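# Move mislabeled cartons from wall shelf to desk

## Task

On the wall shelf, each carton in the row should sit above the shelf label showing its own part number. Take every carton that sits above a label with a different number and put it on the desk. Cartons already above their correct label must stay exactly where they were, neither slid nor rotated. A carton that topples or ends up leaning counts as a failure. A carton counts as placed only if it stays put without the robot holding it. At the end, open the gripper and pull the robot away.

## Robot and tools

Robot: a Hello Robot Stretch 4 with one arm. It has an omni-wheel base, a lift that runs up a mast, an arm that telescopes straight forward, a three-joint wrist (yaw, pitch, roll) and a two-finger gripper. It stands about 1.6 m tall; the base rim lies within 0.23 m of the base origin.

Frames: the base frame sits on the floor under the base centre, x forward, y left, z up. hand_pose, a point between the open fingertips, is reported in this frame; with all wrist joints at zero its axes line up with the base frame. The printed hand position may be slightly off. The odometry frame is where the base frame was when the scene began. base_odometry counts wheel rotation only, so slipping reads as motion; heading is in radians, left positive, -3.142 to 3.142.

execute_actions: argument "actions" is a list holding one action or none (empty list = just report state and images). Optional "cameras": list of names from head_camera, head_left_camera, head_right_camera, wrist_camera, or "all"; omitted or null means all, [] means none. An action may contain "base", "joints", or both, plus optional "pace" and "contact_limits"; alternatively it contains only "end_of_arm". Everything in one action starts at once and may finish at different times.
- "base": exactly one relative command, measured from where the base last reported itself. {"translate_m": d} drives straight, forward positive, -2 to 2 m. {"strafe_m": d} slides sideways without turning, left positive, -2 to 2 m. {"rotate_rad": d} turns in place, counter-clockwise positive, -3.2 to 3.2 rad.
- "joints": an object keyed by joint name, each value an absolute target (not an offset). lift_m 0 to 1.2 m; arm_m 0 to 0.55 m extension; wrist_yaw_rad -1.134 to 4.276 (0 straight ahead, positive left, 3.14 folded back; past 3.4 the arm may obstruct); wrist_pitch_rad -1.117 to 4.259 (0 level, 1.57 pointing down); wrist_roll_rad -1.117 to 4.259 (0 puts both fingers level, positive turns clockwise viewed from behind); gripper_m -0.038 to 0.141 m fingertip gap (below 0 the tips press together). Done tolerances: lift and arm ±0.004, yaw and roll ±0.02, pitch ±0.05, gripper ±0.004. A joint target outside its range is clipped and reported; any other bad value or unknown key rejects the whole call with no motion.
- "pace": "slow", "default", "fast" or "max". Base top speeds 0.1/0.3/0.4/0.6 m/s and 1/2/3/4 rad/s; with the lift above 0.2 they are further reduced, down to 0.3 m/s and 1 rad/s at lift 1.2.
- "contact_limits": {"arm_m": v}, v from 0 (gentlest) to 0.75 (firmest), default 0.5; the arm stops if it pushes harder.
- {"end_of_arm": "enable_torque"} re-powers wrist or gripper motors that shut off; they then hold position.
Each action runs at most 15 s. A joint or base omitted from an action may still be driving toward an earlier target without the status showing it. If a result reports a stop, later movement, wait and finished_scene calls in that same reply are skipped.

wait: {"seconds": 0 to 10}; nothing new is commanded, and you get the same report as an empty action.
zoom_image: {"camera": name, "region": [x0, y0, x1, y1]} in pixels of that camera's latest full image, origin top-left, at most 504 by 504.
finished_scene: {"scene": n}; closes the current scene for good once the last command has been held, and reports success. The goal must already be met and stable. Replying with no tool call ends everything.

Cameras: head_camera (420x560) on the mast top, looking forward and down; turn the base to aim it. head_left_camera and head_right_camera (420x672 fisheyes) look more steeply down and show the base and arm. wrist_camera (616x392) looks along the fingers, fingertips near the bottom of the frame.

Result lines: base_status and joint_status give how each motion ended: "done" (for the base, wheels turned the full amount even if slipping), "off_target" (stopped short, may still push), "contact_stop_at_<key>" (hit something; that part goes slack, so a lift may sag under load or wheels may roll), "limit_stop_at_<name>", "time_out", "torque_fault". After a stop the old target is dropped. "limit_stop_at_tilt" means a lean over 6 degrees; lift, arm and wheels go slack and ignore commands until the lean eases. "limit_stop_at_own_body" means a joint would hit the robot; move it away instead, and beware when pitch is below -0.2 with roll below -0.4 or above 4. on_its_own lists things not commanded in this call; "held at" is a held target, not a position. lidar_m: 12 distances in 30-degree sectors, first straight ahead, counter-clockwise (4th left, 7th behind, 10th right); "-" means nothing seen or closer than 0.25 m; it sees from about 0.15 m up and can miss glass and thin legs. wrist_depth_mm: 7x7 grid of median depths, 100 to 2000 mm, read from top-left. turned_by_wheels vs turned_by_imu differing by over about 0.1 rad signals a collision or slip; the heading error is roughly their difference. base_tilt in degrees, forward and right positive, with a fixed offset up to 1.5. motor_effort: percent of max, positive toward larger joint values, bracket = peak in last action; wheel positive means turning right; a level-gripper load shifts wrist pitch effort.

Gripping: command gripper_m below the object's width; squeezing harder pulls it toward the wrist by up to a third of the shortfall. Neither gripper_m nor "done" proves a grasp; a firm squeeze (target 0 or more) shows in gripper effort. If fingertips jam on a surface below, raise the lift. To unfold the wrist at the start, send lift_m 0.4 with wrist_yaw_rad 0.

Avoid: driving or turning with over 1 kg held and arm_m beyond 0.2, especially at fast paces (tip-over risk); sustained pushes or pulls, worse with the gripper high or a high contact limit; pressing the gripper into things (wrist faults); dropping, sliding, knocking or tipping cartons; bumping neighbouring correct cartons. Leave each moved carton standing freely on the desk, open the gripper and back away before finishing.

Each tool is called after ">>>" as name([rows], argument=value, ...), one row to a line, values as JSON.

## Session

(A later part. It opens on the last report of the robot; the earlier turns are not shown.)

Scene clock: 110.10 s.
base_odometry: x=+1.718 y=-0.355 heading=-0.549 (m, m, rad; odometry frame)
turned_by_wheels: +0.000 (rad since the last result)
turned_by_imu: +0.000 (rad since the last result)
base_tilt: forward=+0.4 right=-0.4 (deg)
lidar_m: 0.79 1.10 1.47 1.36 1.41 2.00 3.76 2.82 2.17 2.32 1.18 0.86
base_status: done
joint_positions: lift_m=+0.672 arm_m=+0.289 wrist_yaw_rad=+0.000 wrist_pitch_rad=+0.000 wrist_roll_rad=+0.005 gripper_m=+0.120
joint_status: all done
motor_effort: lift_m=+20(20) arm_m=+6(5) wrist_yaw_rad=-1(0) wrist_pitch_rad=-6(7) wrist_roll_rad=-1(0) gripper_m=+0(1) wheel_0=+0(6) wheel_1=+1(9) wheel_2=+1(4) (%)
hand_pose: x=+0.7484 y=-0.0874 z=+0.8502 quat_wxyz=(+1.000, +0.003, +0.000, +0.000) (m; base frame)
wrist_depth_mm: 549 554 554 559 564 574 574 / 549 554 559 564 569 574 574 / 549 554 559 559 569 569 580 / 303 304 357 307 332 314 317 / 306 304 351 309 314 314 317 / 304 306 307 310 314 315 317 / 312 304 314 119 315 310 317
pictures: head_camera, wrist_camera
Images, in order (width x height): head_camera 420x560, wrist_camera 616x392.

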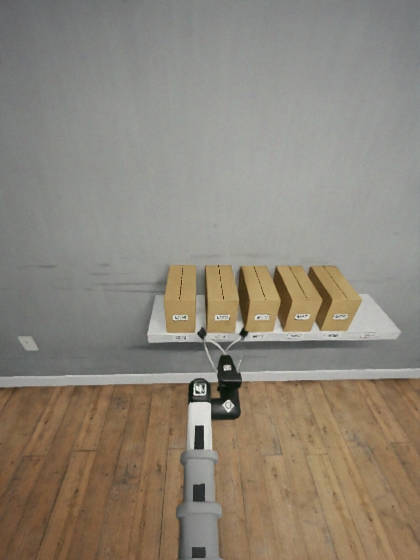

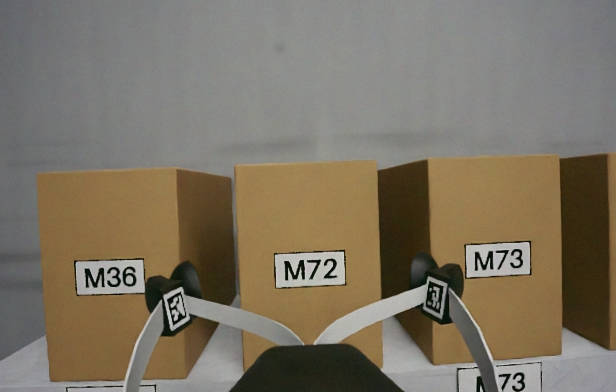

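>>> execute_actions([
  {"base":{"strafe_m":-0.006},"joints":{"arm_m":0.355},"pace":"slow"},
], cameras=["wrist_camera"])

Scene clock: 115.83 s.
base_odometry: x=+1.715 y=-0.360 heading=-0.549 (m, m, rad; odometry frame)
turned_by_wheels: +0.000 (rad since the last result)
turned_by_imu: +0.000 (rad since the last result)
base_tilt: forward=+0.4 right=-0.4 (deg)
lidar_m: 0.80 1.11 1.47 1.38 1.43 1.97 3.75 2.80 2.14 2.30 1.19 0.84
base_status: done
joint_positions: lift_m=+0.672 arm_m=+0.354 wrist_yaw_rad=+0.000 wrist_pitch_rad=+0.000 wrist_roll_rad=+0.005 gripper_m=+0.120
joint_status: all done
motor_effort: lift_m=+20(20) arm_m=+6(5) wrist_yaw_rad=-1(1) wrist_pitch_rad=-7(6) wrist_roll_rad=-1(0) gripper_m=+0(0) wheel_0=+1(2) wheel_1=-1(8) wheel_2=+0(1) (%)
hand_pose: x=+0.8134 y=-0.0874 z=+0.8502 quat_wxyz=(+1.000, +0.003, +0.000, +0.000) (m; base frame)
wrist_depth_mm: 488 488 496 496 500 504 512 / 484 488 492 500 500 504 508 / 488 492 492 500 504 504 508 / 238 239 243 244 281 248 250 / 239 241 243 245 247 249 250 / 239 240 243 245 246 248 251 / 240 241 271 119 293 250 252
pictures: wrist_camera
Images, in order (width x height): wrist_camera 616x392.

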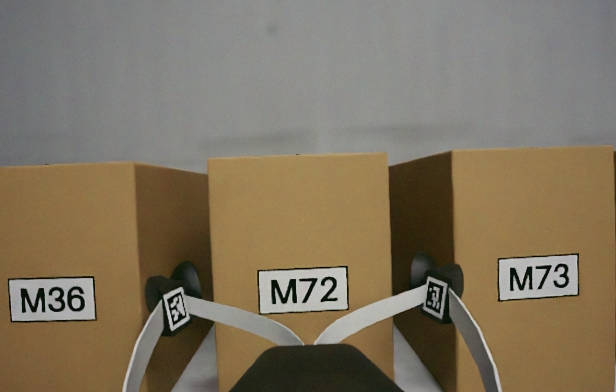

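>>> execute_actions([
  {"joints":{"arm_m":0.385},"pace":"slow","contact_limits":{"arm_m":0.15}},
], cameras=["wrist_camera"])

Scene clock: 119.87 s.
base_odometry: x=+1.715 y=-0.360 heading=-0.549 (m, m, rad; odometry frame)
turned_by_wheels: +0.000 (rad since the last result)
turned_by_imu: +0.000 (rad since the last result)
base_tilt: forward=+0.3 right=-0.4 (deg)
lidar_m: 0.81 1.09 1.46 1.38 1.43 1.98 3.77 2.79 2.16 2.30 1.20 0.84
base_status: not commanded
joint_positions: lift_m=+0.672 arm_m=+0.384 wrist_yaw_rad=+0.000 wrist_pitch_rad=+0.000 wrist_roll_rad=+0.005 gripper_m=+0.120
joint_status: all done
motor_effort: lift_m=+20(20) arm_m=+6(5) wrist_yaw_rad=-1(1) wrist_pitch_rad=-6(6) wrist_roll_rad=-1(1) gripper_m=+1(0) wheel_0=+1(1) wheel_1=-1(1) wheel_2=+0(0) (%)
contact_limits: arm_m 0.15
hand_pose: x=+0.8434 y=-0.0874 z=+0.8502 quat_wxyz=(+1.000, +0.003, +0.000, +0.000) (m; base frame)
wrist_depth_mm: 455 459 462 466 469 473 477 / 455 459 466 466 469 473 477 / 455 462 462 466 473 473 480 / 209 236 212 214 216 218 219 / 209 233 213 214 216 218 219 / 209 211 213 214 216 218 220 / 210 212 214 119 283 220 220
pictures: wrist_camera
Images, in order (width x height): wrist_camera 616x392.

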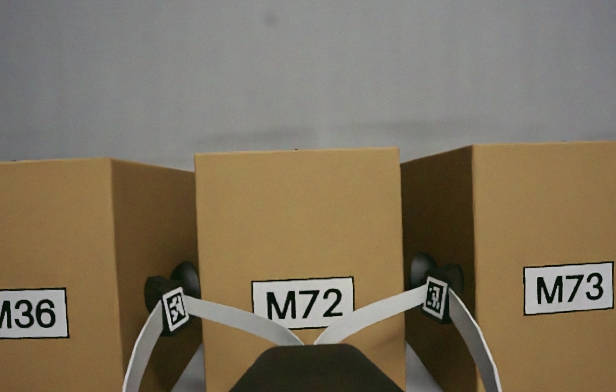

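>>> execute_actions([
  {"base":{"strafe_m":0.003},"pace":"slow"},
], cameras=[])

>>> execute_actions([
  {"joints":{"arm_m":0.405},"pace":"slow","contact_limits":{"arm_m":0.15}},
], cameras=["wrist_camera"])

Scene clock: 123.17 s.
base_odometry: x=+1.717 y=-0.357 heading=-0.549 (m, m, rad; odometry frame)
turned_by_wheels: +0.000 (rad since the last result)
turned_by_imu: +0.000 (rad since the last result)
base_tilt: forward=+0.4 right=-0.4 (deg)
lidar_m: 0.79 1.11 1.47 1.37 1.44 1.97 3.75 2.83 2.16 2.31 1.17 0.86
base_status: done
joint_positions: lift_m=+0.672 arm_m=+0.384 wrist_yaw_rad=+0.000 wrist_pitch_rad=+0.000 wrist_roll_rad=+0.005 gripper_m=+0.120
joint_status: not commanded
motor_effort: lift_m=+20(20) arm_m=+6(6) wrist_yaw_rad=-1(0) wrist_pitch_rad=-6(6) wrist_roll_rad=+0(0) gripper_m=-1(0) wheel_0=-2(4) wheel_1=+2(4) wheel_2=+0(1) (%)
hand_pose: x=+0.8434 y=-0.0874 z=+0.8502 quat_wxyz=(+1.000, +0.003, +0.000, +0.000) (m; base frame)
wrist_depth_mm: 455 459 459 466 469 473 477 / 455 459 462 469 469 473 480 / 455 459 462 466 473 473 480 / 209 230 213 214 216 217 218 / 209 227 213 214 216 219 219 / 210 210 213 214 216 218 219 / 210 211 254 119 218 220 220
pictures: none
No camera images: the call's "cameras" was empty. Leave "cameras" out to get every camera's image.

Scene clock: 124.33 s.
base_odometry: x=+1.717 y=-0.357 heading=-0.549 (m, m, rad; odometry frame)
turned_by_wheels: +0.000 (rad since the last result)
turned_by_imu: +0.000 (rad since the last result)
base_tilt: forward=+0.4 right=-0.4 (deg)
lidar_m: 0.80 1.10 1.48 1.36 1.43 2.00 3.74 2.81 2.17 2.30 1.19 0.86
base_status: not commanded
joint_positions: lift_m=+0.672 arm_m=+0.404 wrist_yaw_rad=+0.000 wrist_pitch_rad=+0.000 wrist_roll_rad=+0.005 gripper_m=+0.120
joint_status: all done
motor_effort: lift_m=+20(20) arm_m=+6(7) wrist_yaw_rad=+0(0) wrist_pitch_rad=-6(6) wrist_roll_rad=-1(1) gripper_m=-1(0) wheel_0=-2(2) wheel_1=+3(3) wheel_2=+0(0) (%)
contact_limits: arm_m 0.15
hand_pose: x=+0.8633 y=-0.0875 z=+0.8502 quat_wxyz=(+1.000, +0.003, +0.000, +0.000) (m; base frame)
wrist_depth_mm: 433 439 442 445 449 452 455 / 436 439 442 445 449 452 459 / 436 439 442 449 452 452 455 / 189 230 196 198 200 209 198 / 190 227 196 198 201 211 198 / 190 195 196 198 200 198 199 / 190 204 197 119 202 200 200
pictures: wrist_camera
Images, in order (width x height): wrist_camera 616x392.

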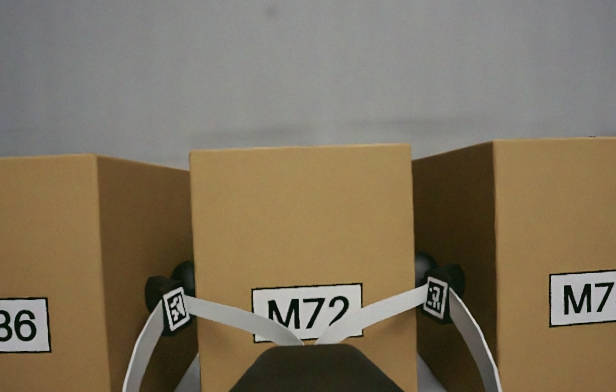

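>>> execute_actions([
  {"joints":{"gripper_m":0.04}},
], cameras=[])

>>> execute_actions([
  {"joints":{"lift_m":0.718},"pace":"slow"},
], cameras=["wrist_camera","head_camera"])

Scene clock: 129.60 s.
base_odometry: x=+1.717 y=-0.357 heading=-0.549 (m, m, rad; odometry frame)
turned_by_wheels: +0.000 (rad since the last result)
turned_by_imu: +0.000 (rad since the last result)
base_tilt: forward=+0.4 right=-0.4 (deg)
lidar_m: 0.78 1.13 1.46 1.37 1.43 1.98 3.78 2.81 2.16 2.32 1.17 0.86
base_status: not commanded
joint_positions: lift_m=+0.672 arm_m=+0.404 wrist_yaw_rad=+0.000 wrist_pitch_rad=+0.000 wrist_roll_rad=+0.005 gripper_m=+0.041
joint_status: all done
motor_effort: lift_m=+20(20) arm_m=+6(6) wrist_yaw_rad=+0(0) wrist_pitch_rad=-7(7) wrist_roll_rad=+0(1) gripper_m=-31(32) wheel_0=-2(2) wheel_1=+3(3) wheel_2=+0(0) (%)
hand_pose: x=+0.8634 y=-0.0875 z=+0.8502 quat_wxyz=(+1.000, +0.003, +0.000, +0.000) (m; base frame)
wrist_depth_mm: 436 442 442 445 449 452 459 / 436 439 445 445 452 455 455 / 439 439 442 174 176 452 455 / 189 230 172 174 175 209 198 / 189 227 172 175 176 211 198 / 190 177 173 174 176 174 199 / 190 217 173 139 177 214 -
pictures: none
No camera images: the call's "cameras" was empty. Leave "cameras" out to get every camera's image.

Scene clock: 130.83 s.
base_odometry: x=+1.717 y=-0.357 heading=-0.549 (m, m, rad; odometry frame)
turned_by_wheels: +0.000 (rad since the last result)
turned_by_imu: +0.000 (rad since the last result)
base_tilt: forward=+0.5 right=-0.4 (deg)
lidar_m: 0.79 1.11 1.45 1.37 1.43 1.98 3.78 2.80 2.14 2.31 1.18 0.86
base_status: not commanded
joint_positions: lift_m=+0.718 arm_m=+0.404 wrist_yaw_rad=+0.000 wrist_pitch_rad=+0.001 wrist_roll_rad=+0.005 gripper_m=+0.041
joint_status: all done
motor_effort: lift_m=+22(22) arm_m=+6(6) wrist_yaw_rad=+0(0) wrist_pitch_rad=-11(11) wrist_roll_rad=+0(1) gripper_m=-32(32) wheel_0=-2(2) wheel_1=+2(3) wheel_2=+0(0) (%)
hand_pose: x=+0.8634 y=-0.0875 z=+0.8956 quat_wxyz=(+1.000, +0.003, +0.001, +0.000) (m; base frame)
wrist_depth_mm: 436 436 442 442 449 452 455 / 436 442 442 449 452 455 455 / 439 439 442 176 178 452 459 / 439 439 174 175 177 455 459 / 190 238 173 175 177 210 198 / 190 178 173 174 176 173 198 / 190 217 172 139 176 215 -
pictures: head_camera, wrist_camera
Images, in order (width x height): head_camera 420x560, wrist_camera 616x392.

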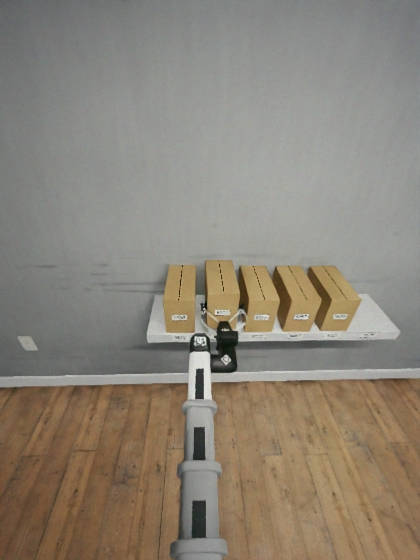

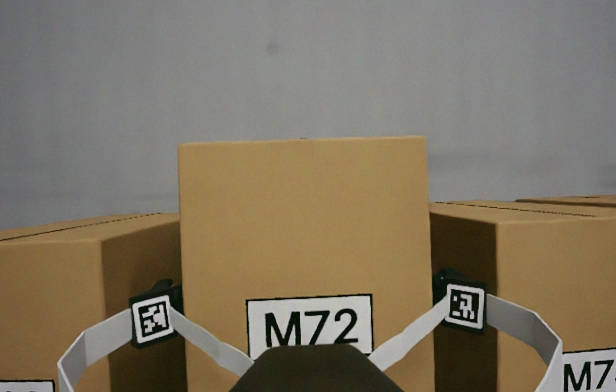

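>>> execute_actions([
  {"joints":{"arm_m":0.22},"pace":"slow"},
], cameras=["head_camera"])

>>> execute_actions([
  {"joints":{"arm_m":0.01,"lift_m":0.75}},
], cameras=["head_camera"])

Scene clock: 137.63 s.
base_odometry: x=+1.717 y=-0.357 heading=-0.549 (m, m, rad; odometry frame)
turned_by_wheels: +0.000 (rad since the last result)
turned_by_imu: +0.001 (rad since the last result)
base_tilt: forward=+0.4 right=-0.4 (deg)
lidar_m: 0.61 1.12 1.48 1.37 1.43 2.01 3.77 2.81 2.18 2.33 1.17 0.85
base_status: not commanded
joint_positions: lift_m=+0.718 arm_m=+0.221 wrist_yaw_rad=+0.000 wrist_pitch_rad=+0.001 wrist_roll_rad=+0.005 gripper_m=+0.041
joint_status: all done
motor_effort: lift_m=+21(22) arm_m=-6(6) wrist_yaw_rad=-1(0) wrist_pitch_rad=-11(11) wrist_roll_rad=-1(0) gripper_m=-32(33) wheel_0=-2(2) wheel_1=+2(3) wheel_2=+0(0) (%)
hand_pose: x=+0.6804 y=-0.0875 z=+0.8956 quat_wxyz=(+1.000, +0.003, +0.001, +0.000) (m; base frame)
wrist_depth_mm: 609 615 627 627 634 634 647 / 615 621 627 634 634 647 640 / 621 621 627 176 178 640 647 / 621 621 174 175 177 591 480 / 621 370 173 175 176 387 389 / 621 178 173 175 176 173 389 / 621 373 173 139 176 387 389
pictures: head_camera
Images, in order (width x height): head_camera 420x560.

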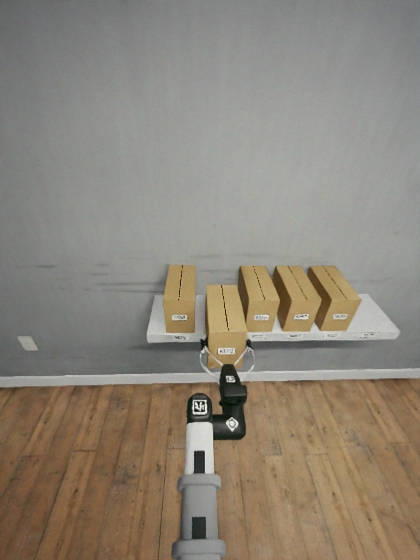

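Scene clock: 139.37 s.
base_odometry: x=+1.717 y=-0.357 heading=-0.549 (m, m, rad; odometry frame)
turned_by_wheels: +0.000 (rad since the last result)
turned_by_imu: +0.000 (rad since the last result)
base_tilt: forward=+0.4 right=-0.4 (deg)
lidar_m: 0.39 1.09 1.49 1.37 1.42 2.00 3.73 2.82 2.14 2.31 1.19 0.43
base_status: not commanded
joint_positions: lift_m=+0.750 arm_m=+0.011 wrist_yaw_rad=+0.000 wrist_pitch_rad=+0.002 wrist_roll_rad=+0.005 gripper_m=+0.041
joint_status: all done
motor_effort: lift_m=+21(23) arm_m=-6(6) wrist_yaw_rad=-1(2) wrist_pitch_rad=-12(12) wrist_roll_rad=-1(0) gripper_m=-31(32) wheel_0=-2(2) wheel_1=+3(2) wheel_2=+0(0) (%)
hand_pose: x=+0.4704 y=-0.0874 z=+0.9275 quat_wxyz=(+1.000, +0.003, +0.001, +0.000) (m; base frame)
wrist_depth_mm: 820 831 831 831 854 854 854 / 820 831 831 854 842 854 866 / 820 831 831 176 178 854 866 / 820 842 174 175 177 866 866 / 831 831 173 175 177 597 609 / 842 178 173 175 176 174 609 / 831 574 173 139 176 866 866
pictures: head_camera
Images, in order (width x height): head_camera 420x560.

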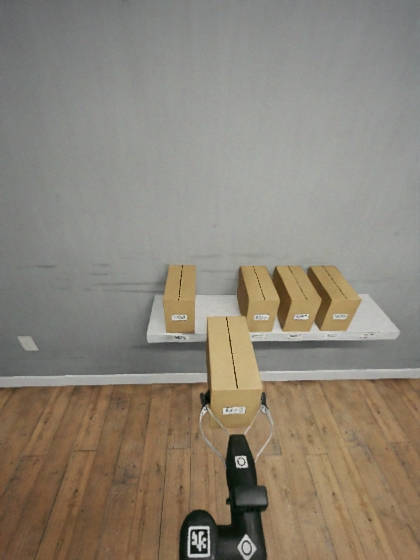

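>>> execute_actions([
  {"base":{"rotate_rad":3.17}},
], cameras=[])

>>> execute_actions([
  {"base":{"translate_m":1.95},"pace":"fast"},
], cameras=[])

>>> execute_actions([
  {"base":{"strafe_m":0.33}},
], cameras=["head_camera"])

Scene clock: 146.77 s.
base_odometry: x=+1.717 y=-0.357 heading=+2.621 (m, m, rad; odometry frame)
turned_by_wheels: +3.170 (rad since the last result)
turned_by_imu: +3.140 (rad since the last result)
base_tilt: forward=+0.4 right=-0.4 (deg)
lidar_m: 0.38 2.76 2.16 2.32 1.17 0.84 0.82 1.12 1.47 1.36 1.44 0.43
base_status: done
joint_positions: lift_m=+0.750 arm_m=+0.011 wrist_yaw_rad=+0.000 wrist_pitch_rad=+0.002 wrist_roll_rad=+0.005 gripper_m=+0.041
joint_status: not commanded
motor_effort: lift_m=+21(21) arm_m=-6(6) wrist_yaw_rad=-2(1) wrist_pitch_rad=-12(11) wrist_roll_rad=+0(1) gripper_m=-30(32) wheel_0=+0(6) wheel_1=+0(7) wheel_2=-1(8) (%)
hand_pose: x=+0.4704 y=-0.0873 z=+0.9276 quat_wxyz=(+1.000, +0.003, +0.001, +0.000) (m; base frame)
wrist_depth_mm: - - - - - - 1863 / - - - - - - 1863 / - - - 176 177 - 1863 / - - 174 175 177 - 1921 / - - 173 175 176 - 1921 / - 177 173 175 176 173 1863 / - 1983 173 139 176 1983 1808
pictures: none
No camera images: the call's "cameras" was empty. Leave "cameras" out to get every camera's image.

Scene clock: 153.03 s.
base_odometry: x=+0.025 y=+0.613 heading=+2.621 (m, m, rad; odometry frame)
turned_by_wheels: +0.000 (rad since the last result)
turned_by_imu: -0.001 (rad since the last result)
base_tilt: forward=+0.4 right=-0.4 (deg)
lidar_m: 0.40 0.97 1.35 1.89 1.99 3.12 3.05 2.03 1.50 1.41 1.49 0.44
base_status: done
joint_positions: lift_m=+0.750 arm_m=+0.011 wrist_yaw_rad=+0.000 wrist_pitch_rad=+0.002 wrist_roll_rad=+0.005 gripper_m=+0.041
joint_status: not commanded
motor_effort: lift_m=+21(21) arm_m=-6(6) wrist_yaw_rad=-1(2) wrist_pitch_rad=-12(11) wrist_roll_rad=+0(0) gripper_m=-32(32) wheel_0=+1(6) wheel_1=-1(3) wheel_2=+1(7) (%)
hand_pose: x=+0.4704 y=-0.0873 z=+0.9276 quat_wxyz=(+1.000, +0.003, +0.001, +0.000) (m; base frame)
wrist_depth_mm: 1464 1464 1464 1499 1499 1499 1499 / 1499 1464 1464 1537 1499 1499 1499 / 1537 1499 1499 176 178 1464 1499 / 1499 1499 174 175 177 1499 1464 / 1537 878 174 175 177 1499 1499 / 866 178 173 175 176 173 1499 / 891 1537 172 139 176 1499 1537
pictures: none
No camera images: the call's "cameras" was empty. Leave "cameras" out to get every camera's image.

Scene clock: 155.47 s.
base_odometry: x=-0.139 y=+0.327 heading=+2.621 (m, m, rad; odometry frame)
turned_by_wheels: +0.000 (rad since the last result)
turned_by_imu: +0.000 (rad since the last result)
base_tilt: forward=+0.3 right=-0.4 (deg)
lidar_m: 0.41 0.97 2.03 1.55 1.62 2.85 3.03 2.46 1.86 1.75 1.85 0.41
base_status: done
joint_positions: lift_m=+0.750 arm_m=+0.011 wrist_yaw_rad=+0.000 wrist_pitch_rad=+0.002 wrist_roll_rad=+0.005 gripper_m=+0.041
joint_status: not commanded
motor_effort: lift_m=+20(21) arm_m=-5(5) wrist_yaw_rad=-1(1) wrist_pitch_rad=-13(11) wrist_roll_rad=-1(1) gripper_m=-31(31) wheel_0=+3(7) wheel_1=-2(11) wheel_2=+0(1) (%)
hand_pose: x=+0.4704 y=-0.0874 z=+0.9276 quat_wxyz=(+1.000, +0.003, +0.001, +0.000) (m; base frame)
wrist_depth_mm: 1499 1499 1464 1499 1499 1499 1499 / 1464 1499 1464 1464 1499 1499 1537 / 1537 1499 1499 176 178 1499 1499 / 1499 1499 173 176 177 1499 1499 / 1537 1537 173 175 176 1397 1499 / 866 178 173 175 176 173 798 / 1118 1499 172 139 176 1499 1499
pictures: head_camera
Images, in order (width x height): head_camera 420x560.

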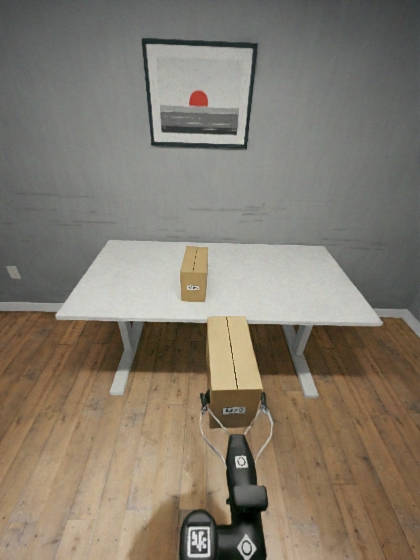

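>>> execute_actions([
  {"base":{"strafe_m":-0.13}},
], cameras=[])

>>> execute_actions([
  {"base":{"translate_m":0.26},"joints":{"arm_m":0.4}},
], cameras=["head_camera"])

Scene clock: 159.93 s.
base_odometry: x=-0.074 y=+0.439 heading=+2.621 (m, m, rad; odometry frame)
turned_by_wheels: +0.000 (rad since the last result)
turned_by_imu: +0.001 (rad since the last result)
base_tilt: forward=+0.3 right=-0.4 (deg)
lidar_m: 0.38 0.95 2.15 1.70 1.76 3.05 3.03 2.27 1.71 1.60 1.70 0.40
base_status: done
joint_positions: lift_m=+0.750 arm_m=+0.011 wrist_yaw_rad=+0.000 wrist_pitch_rad=+0.002 wrist_roll_rad=+0.005 gripper_m=+0.041
joint_status: not commanded
motor_effort: lift_m=+20(20) arm_m=-5(6) wrist_yaw_rad=-1(0) wrist_pitch_rad=-11(12) wrist_roll_rad=-1(1) gripper_m=-33(32) wheel_0=-1(7) wheel_1=+1(7) wheel_2=+0(2) (%)
hand_pose: x=+0.4704 y=-0.0874 z=+0.9276 quat_wxyz=(+1.000, +0.003, +0.001, +0.000) (m; base frame)
wrist_depth_mm: 1464 1499 1464 1499 1499 1499 1499 / 1499 1537 1464 1499 1499 1499 1464 / 1537 1537 1499 176 178 1537 1464 / 1499 1537 174 175 177 1499 1537 / 1499 1537 174 175 177 1499 1499 / 866 177 173 175 176 174 798 / 878 1537 172 139 176 1499 1537
pictures: none
No camera images: the call's "cameras" was empty. Leave "cameras" out to get every camera's image.

Scene clock: 162.27 s.
base_odometry: x=-0.300 y=+0.569 heading=+2.621 (m, m, rad; odometry frame)
turned_by_wheels: +0.000 (rad since the last result)
turned_by_imu: +0.000 (rad since the last result)
base_tilt: forward=+0.4 right=-0.5 (deg)
lidar_m: 0.66 0.70 1.02 1.70 1.77 3.04 3.32 2.30 1.72 1.60 0.93 0.67
base_status: done
joint_positions: lift_m=+0.750 arm_m=+0.399 wrist_yaw_rad=+0.000 wrist_pitch_rad=+0.001 wrist_roll_rad=+0.005 gripper_m=+0.041
joint_status: all done
motor_effort: lift_m=+20(20) arm_m=+6(6) wrist_yaw_rad=-2(1) wrist_pitch_rad=-11(12) wrist_roll_rad=-1(1) gripper_m=-32(33) wheel_0=+0(4) wheel_1=+1(8) wheel_2=+1(11) (%)
hand_pose: x=+0.8584 y=-0.0874 z=+0.9277 quat_wxyz=(+1.000, +0.003, +0.001, +0.000) (m; base frame)
wrist_depth_mm: 842 820 820 842 842 842 831 / 842 854 854 842 842 854 854 / 854 842 842 176 178 842 842 / 854 854 174 175 177 854 854 / 854 842 174 175 177 854 854 / 282 178 173 174 176 173 723 / 236 357 172 140 176 525 500
pictures: head_camera
Images, in order (width x height): head_camera 420x560.

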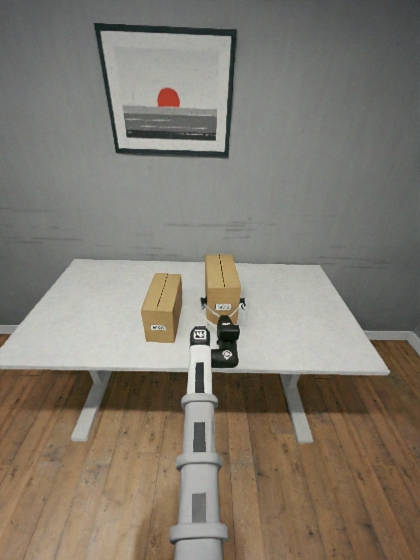

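Clear of the first carton; lowering.

>>> execute_actions([
  {"joints":{"lift_m":0.657}},
], cameras=[])

>>> execute_actions([
  {"joints":{"lift_m":0.643},"pace":"slow"},
], cameras=["wrist_camera"])

Scene clock: 166.23 s.
base_odometry: x=-0.300 y=+0.569 heading=+2.621 (m, m, rad; odometry frame)
turned_by_wheels: +0.000 (rad since the last result)
turned_by_imu: +0.000 (rad since the last result)
base_tilt: forward=+0.4 right=-0.4 (deg)
lidar_m: 0.66 0.69 1.00 1.70 1.79 3.03 3.33 2.27 1.73 1.59 0.93 0.67
base_status: not commanded
joint_positions: lift_m=+0.657 arm_m=+0.399 wrist_yaw_rad=+0.000 wrist_pitch_rad=+0.001 wrist_roll_rad=+0.005 gripper_m=+0.041
joint_status: all done
motor_effort: lift_m=+16(20) arm_m=+5(6) wrist_yaw_rad=-1(1) wrist_pitch_rad=-11(11) wrist_roll_rad=-1(0) gripper_m=-32(31) wheel_0=+0(0) wheel_1=+1(1) wheel_2=+1(1) (%)
hand_pose: x=+0.8584 y=-0.0874 z=+0.8350 quat_wxyz=(+1.000, +0.003, +0.001, +0.000) (m; base frame)
wrist_depth_mm: 854 842 842 842 842 854 842 / 842 842 842 854 842 842 842 / 842 854 854 176 178 854 842 / 268 402 174 175 177 854 854 / 259 373 173 175 177 854 842 / 256 177 173 174 176 173 469 / 236 327 173 139 176 336 307
pictures: none
No camera images: the call's "cameras" was empty. Leave "cameras" out to get every camera's image.

Scene clock: 167.03 s.
base_odometry: x=-0.300 y=+0.569 heading=+2.621 (m, m, rad; odometry frame)
turned_by_wheels: +0.000 (rad since the last result)
turned_by_imu: +0.000 (rad since the last result)
base_tilt: forward=+0.4 right=-0.4 (deg)
lidar_m: 0.65 0.70 0.99 1.70 1.78 3.05 3.32 2.29 1.69 1.60 0.93 0.67
base_status: not commanded
joint_positions: lift_m=+0.643 arm_m=+0.399 wrist_yaw_rad=+0.000 wrist_pitch_rad=-0.003 wrist_roll_rad=+0.005 gripper_m=+0.041
joint_status: all done
motor_effort: lift_m=+15(15) arm_m=+5(6) wrist_yaw_rad=-1(1) wrist_pitch_rad=+2(11) wrist_roll_rad=-1(1) gripper_m=-31(32) wheel_0=+0(0) wheel_1=+1(1) wheel_2=+1(1) (%)
hand_pose: x=+0.8584 y=-0.0874 z=+0.8223 quat_wxyz=(+1.000, +0.003, -0.001, +0.000) (m; base frame)
wrist_depth_mm: 854 854 842 854 842 842 854 / 842 854 842 854 842 854 854 / 854 854 854 175 176 854 854 / 262 377 172 174 175 854 854 / 259 370 173 174 176 854 854 / 256 176 173 174 176 172 445 / 236 317 173 139 177 315 289
pictures: wrist_camera
Images, in order (width x height): wrist_camera 616x392.

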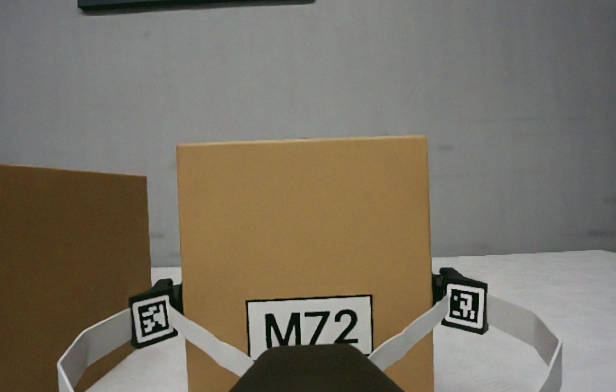

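>>> execute_actions([
  {"joints":{"gripper_m":0.135,"lift_m":0.646}},
], cameras=[])

>>> execute_actions([
  {"joints":{"arm_m":0.01}},
], cameras=["head_camera"])

>>> execute_actions([
  {"base":{"translate_m":-0.3}},
], cameras=["head_camera"])

Scene clock: 171.43 s.
base_odometry: x=-0.300 y=+0.569 heading=+2.621 (m, m, rad; odometry frame)
turned_by_wheels: +0.000 (rad since the last result)
turned_by_imu: +0.000 (rad since the last result)
base_tilt: forward=+0.4 right=-0.4 (deg)
lidar_m: 0.66 0.70 1.02 1.70 1.78 3.02 3.31 2.30 1.71 1.59 0.94 0.69
base_status: not commanded
joint_positions: lift_m=+0.646 arm_m=+0.399 wrist_yaw_rad=+0.000 wrist_pitch_rad=+0.000 wrist_roll_rad=+0.005 gripper_m=+0.135
joint_status: all done
motor_effort: lift_m=+21(19) arm_m=+5(6) wrist_yaw_rad=-1(1) wrist_pitch_rad=-6(7) wrist_roll_rad=-1(0) gripper_m=-1(32) wheel_0=+0(0) wheel_1=+1(1) wheel_2=+1(1) (%)
hand_pose: x=+0.8584 y=-0.0874 z=+0.8241 quat_wxyz=(+1.000, +0.003, +0.000, +0.000) (m; base frame)
wrist_depth_mm: 854 854 842 842 842 842 842 / 854 842 842 854 842 842 842 / 854 842 842 854 854 842 854 / 262 375 196 197 200 842 854 / 259 349 196 198 201 842 788 / 256 209 196 198 201 392 439 / 253 317 196 121 202 309 315
pictures: none
No camera images: the call's "cameras" was empty. Leave "cameras" out to get every camera's image.

Scene clock: 173.70 s.
base_odometry: x=-0.300 y=+0.569 heading=+2.621 (m, m, rad; odometry frame)
turned_by_wheels: +0.000 (rad since the last result)
turned_by_imu: +0.000 (rad since the last result)
base_tilt: forward=+0.4 right=-0.4 (deg)
lidar_m: 0.66 0.69 0.97 1.71 1.78 3.01 3.31 2.30 1.72 1.60 0.95 0.68
base_status: not commanded
joint_positions: lift_m=+0.646 arm_m=+0.011 wrist_yaw_rad=+0.000 wrist_pitch_rad=+0.000 wrist_roll_rad=+0.005 gripper_m=+0.135
joint_status: all done
motor_effort: lift_m=+21(21) arm_m=-6(7) wrist_yaw_rad=-1(2) wrist_pitch_rad=-7(7) wrist_roll_rad=-1(1) gripper_m=+0(0) wheel_0=+0(1) wheel_1=+1(1) wheel_2=+1(1) (%)
hand_pose: x=+0.4704 y=-0.0874 z=+0.8240 quat_wxyz=(+1.000, +0.003, +0.000, +0.000) (m; base frame)
wrist_depth_mm: 1229 1229 1229 1229 1229 1229 1229 / 1229 1229 1205 1229 1255 1229 1229 / 1229 1229 1255 1255 1255 1229 1229 / 1255 554 1255 585 1255 1229 1255 / 1118 554 715 585 904 842 809 / 530 209 433 496 433 430 449 / 1255 1281 1255 121 1255 1229 1229
pictures: head_camera
Images, in order (width x height): head_camera 420x560.

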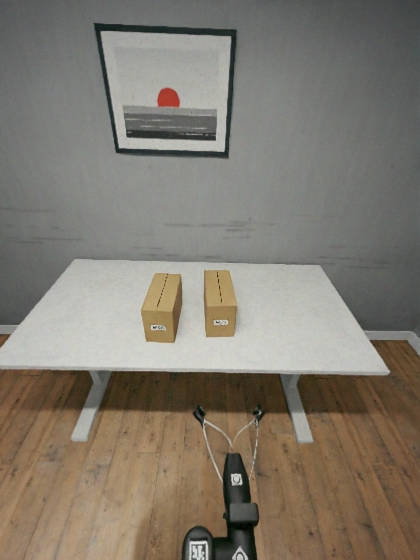

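Scene clock: 176.17 s.
base_odometry: x=-0.040 y=+0.420 heading=+2.621 (m, m, rad; odometry frame)
turned_by_wheels: +0.000 (rad since the last result)
turned_by_imu: +0.001 (rad since the last result)
base_tilt: forward=+0.4 right=-0.4 (deg)
lidar_m: 0.95 1.01 2.17 1.70 1.77 3.02 2.98 2.28 1.70 1.62 1.71 0.99
base_status: done
joint_positions: lift_m=+0.646 arm_m=+0.011 wrist_yaw_rad=+0.000 wrist_pitch_rad=+0.000 wrist_roll_rad=+0.005 gripper_m=+0.135
joint_status: not commanded
motor_effort: lift_m=+21(21) arm_m=-5(6) wrist_yaw_rad=+0(1) wrist_pitch_rad=-7(7) wrist_roll_rad=-1(1) gripper_m=+0(1) wheel_0=+1(4) wheel_1=+0(1) wheel_2=+0(9) (%)
hand_pose: x=+0.4704 y=-0.0874 z=+0.8240 quat_wxyz=(+1.000, +0.003, +0.000, +0.000) (m; base frame)
wrist_depth_mm: 1537 1537 1499 1537 1499 1537 1537 / 1576 1537 1499 1576 1537 1537 1537 / 1537 1537 1537 1537 1537 1537 1537 / 1576 1576 1576 1576 1537 1537 1537 / 1098 1060 854 891 891 878 1537 / 1537 209 1576 1576 1576 1078 1537 / 1576 1537 1537 121 1576 1537 1537
pictures: head_camera
Images, in order (width x height): head_camera 420x560.

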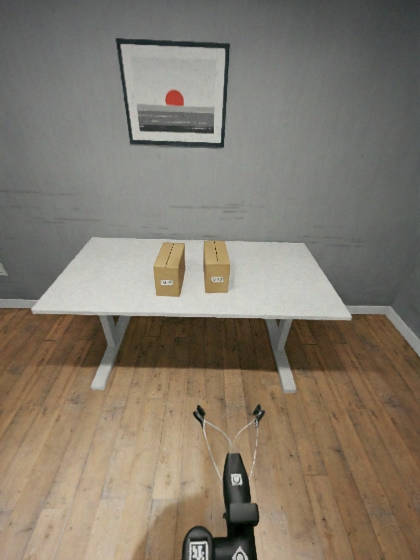

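>>> finished_scene(scene=2)

The scene is finished: the task was done.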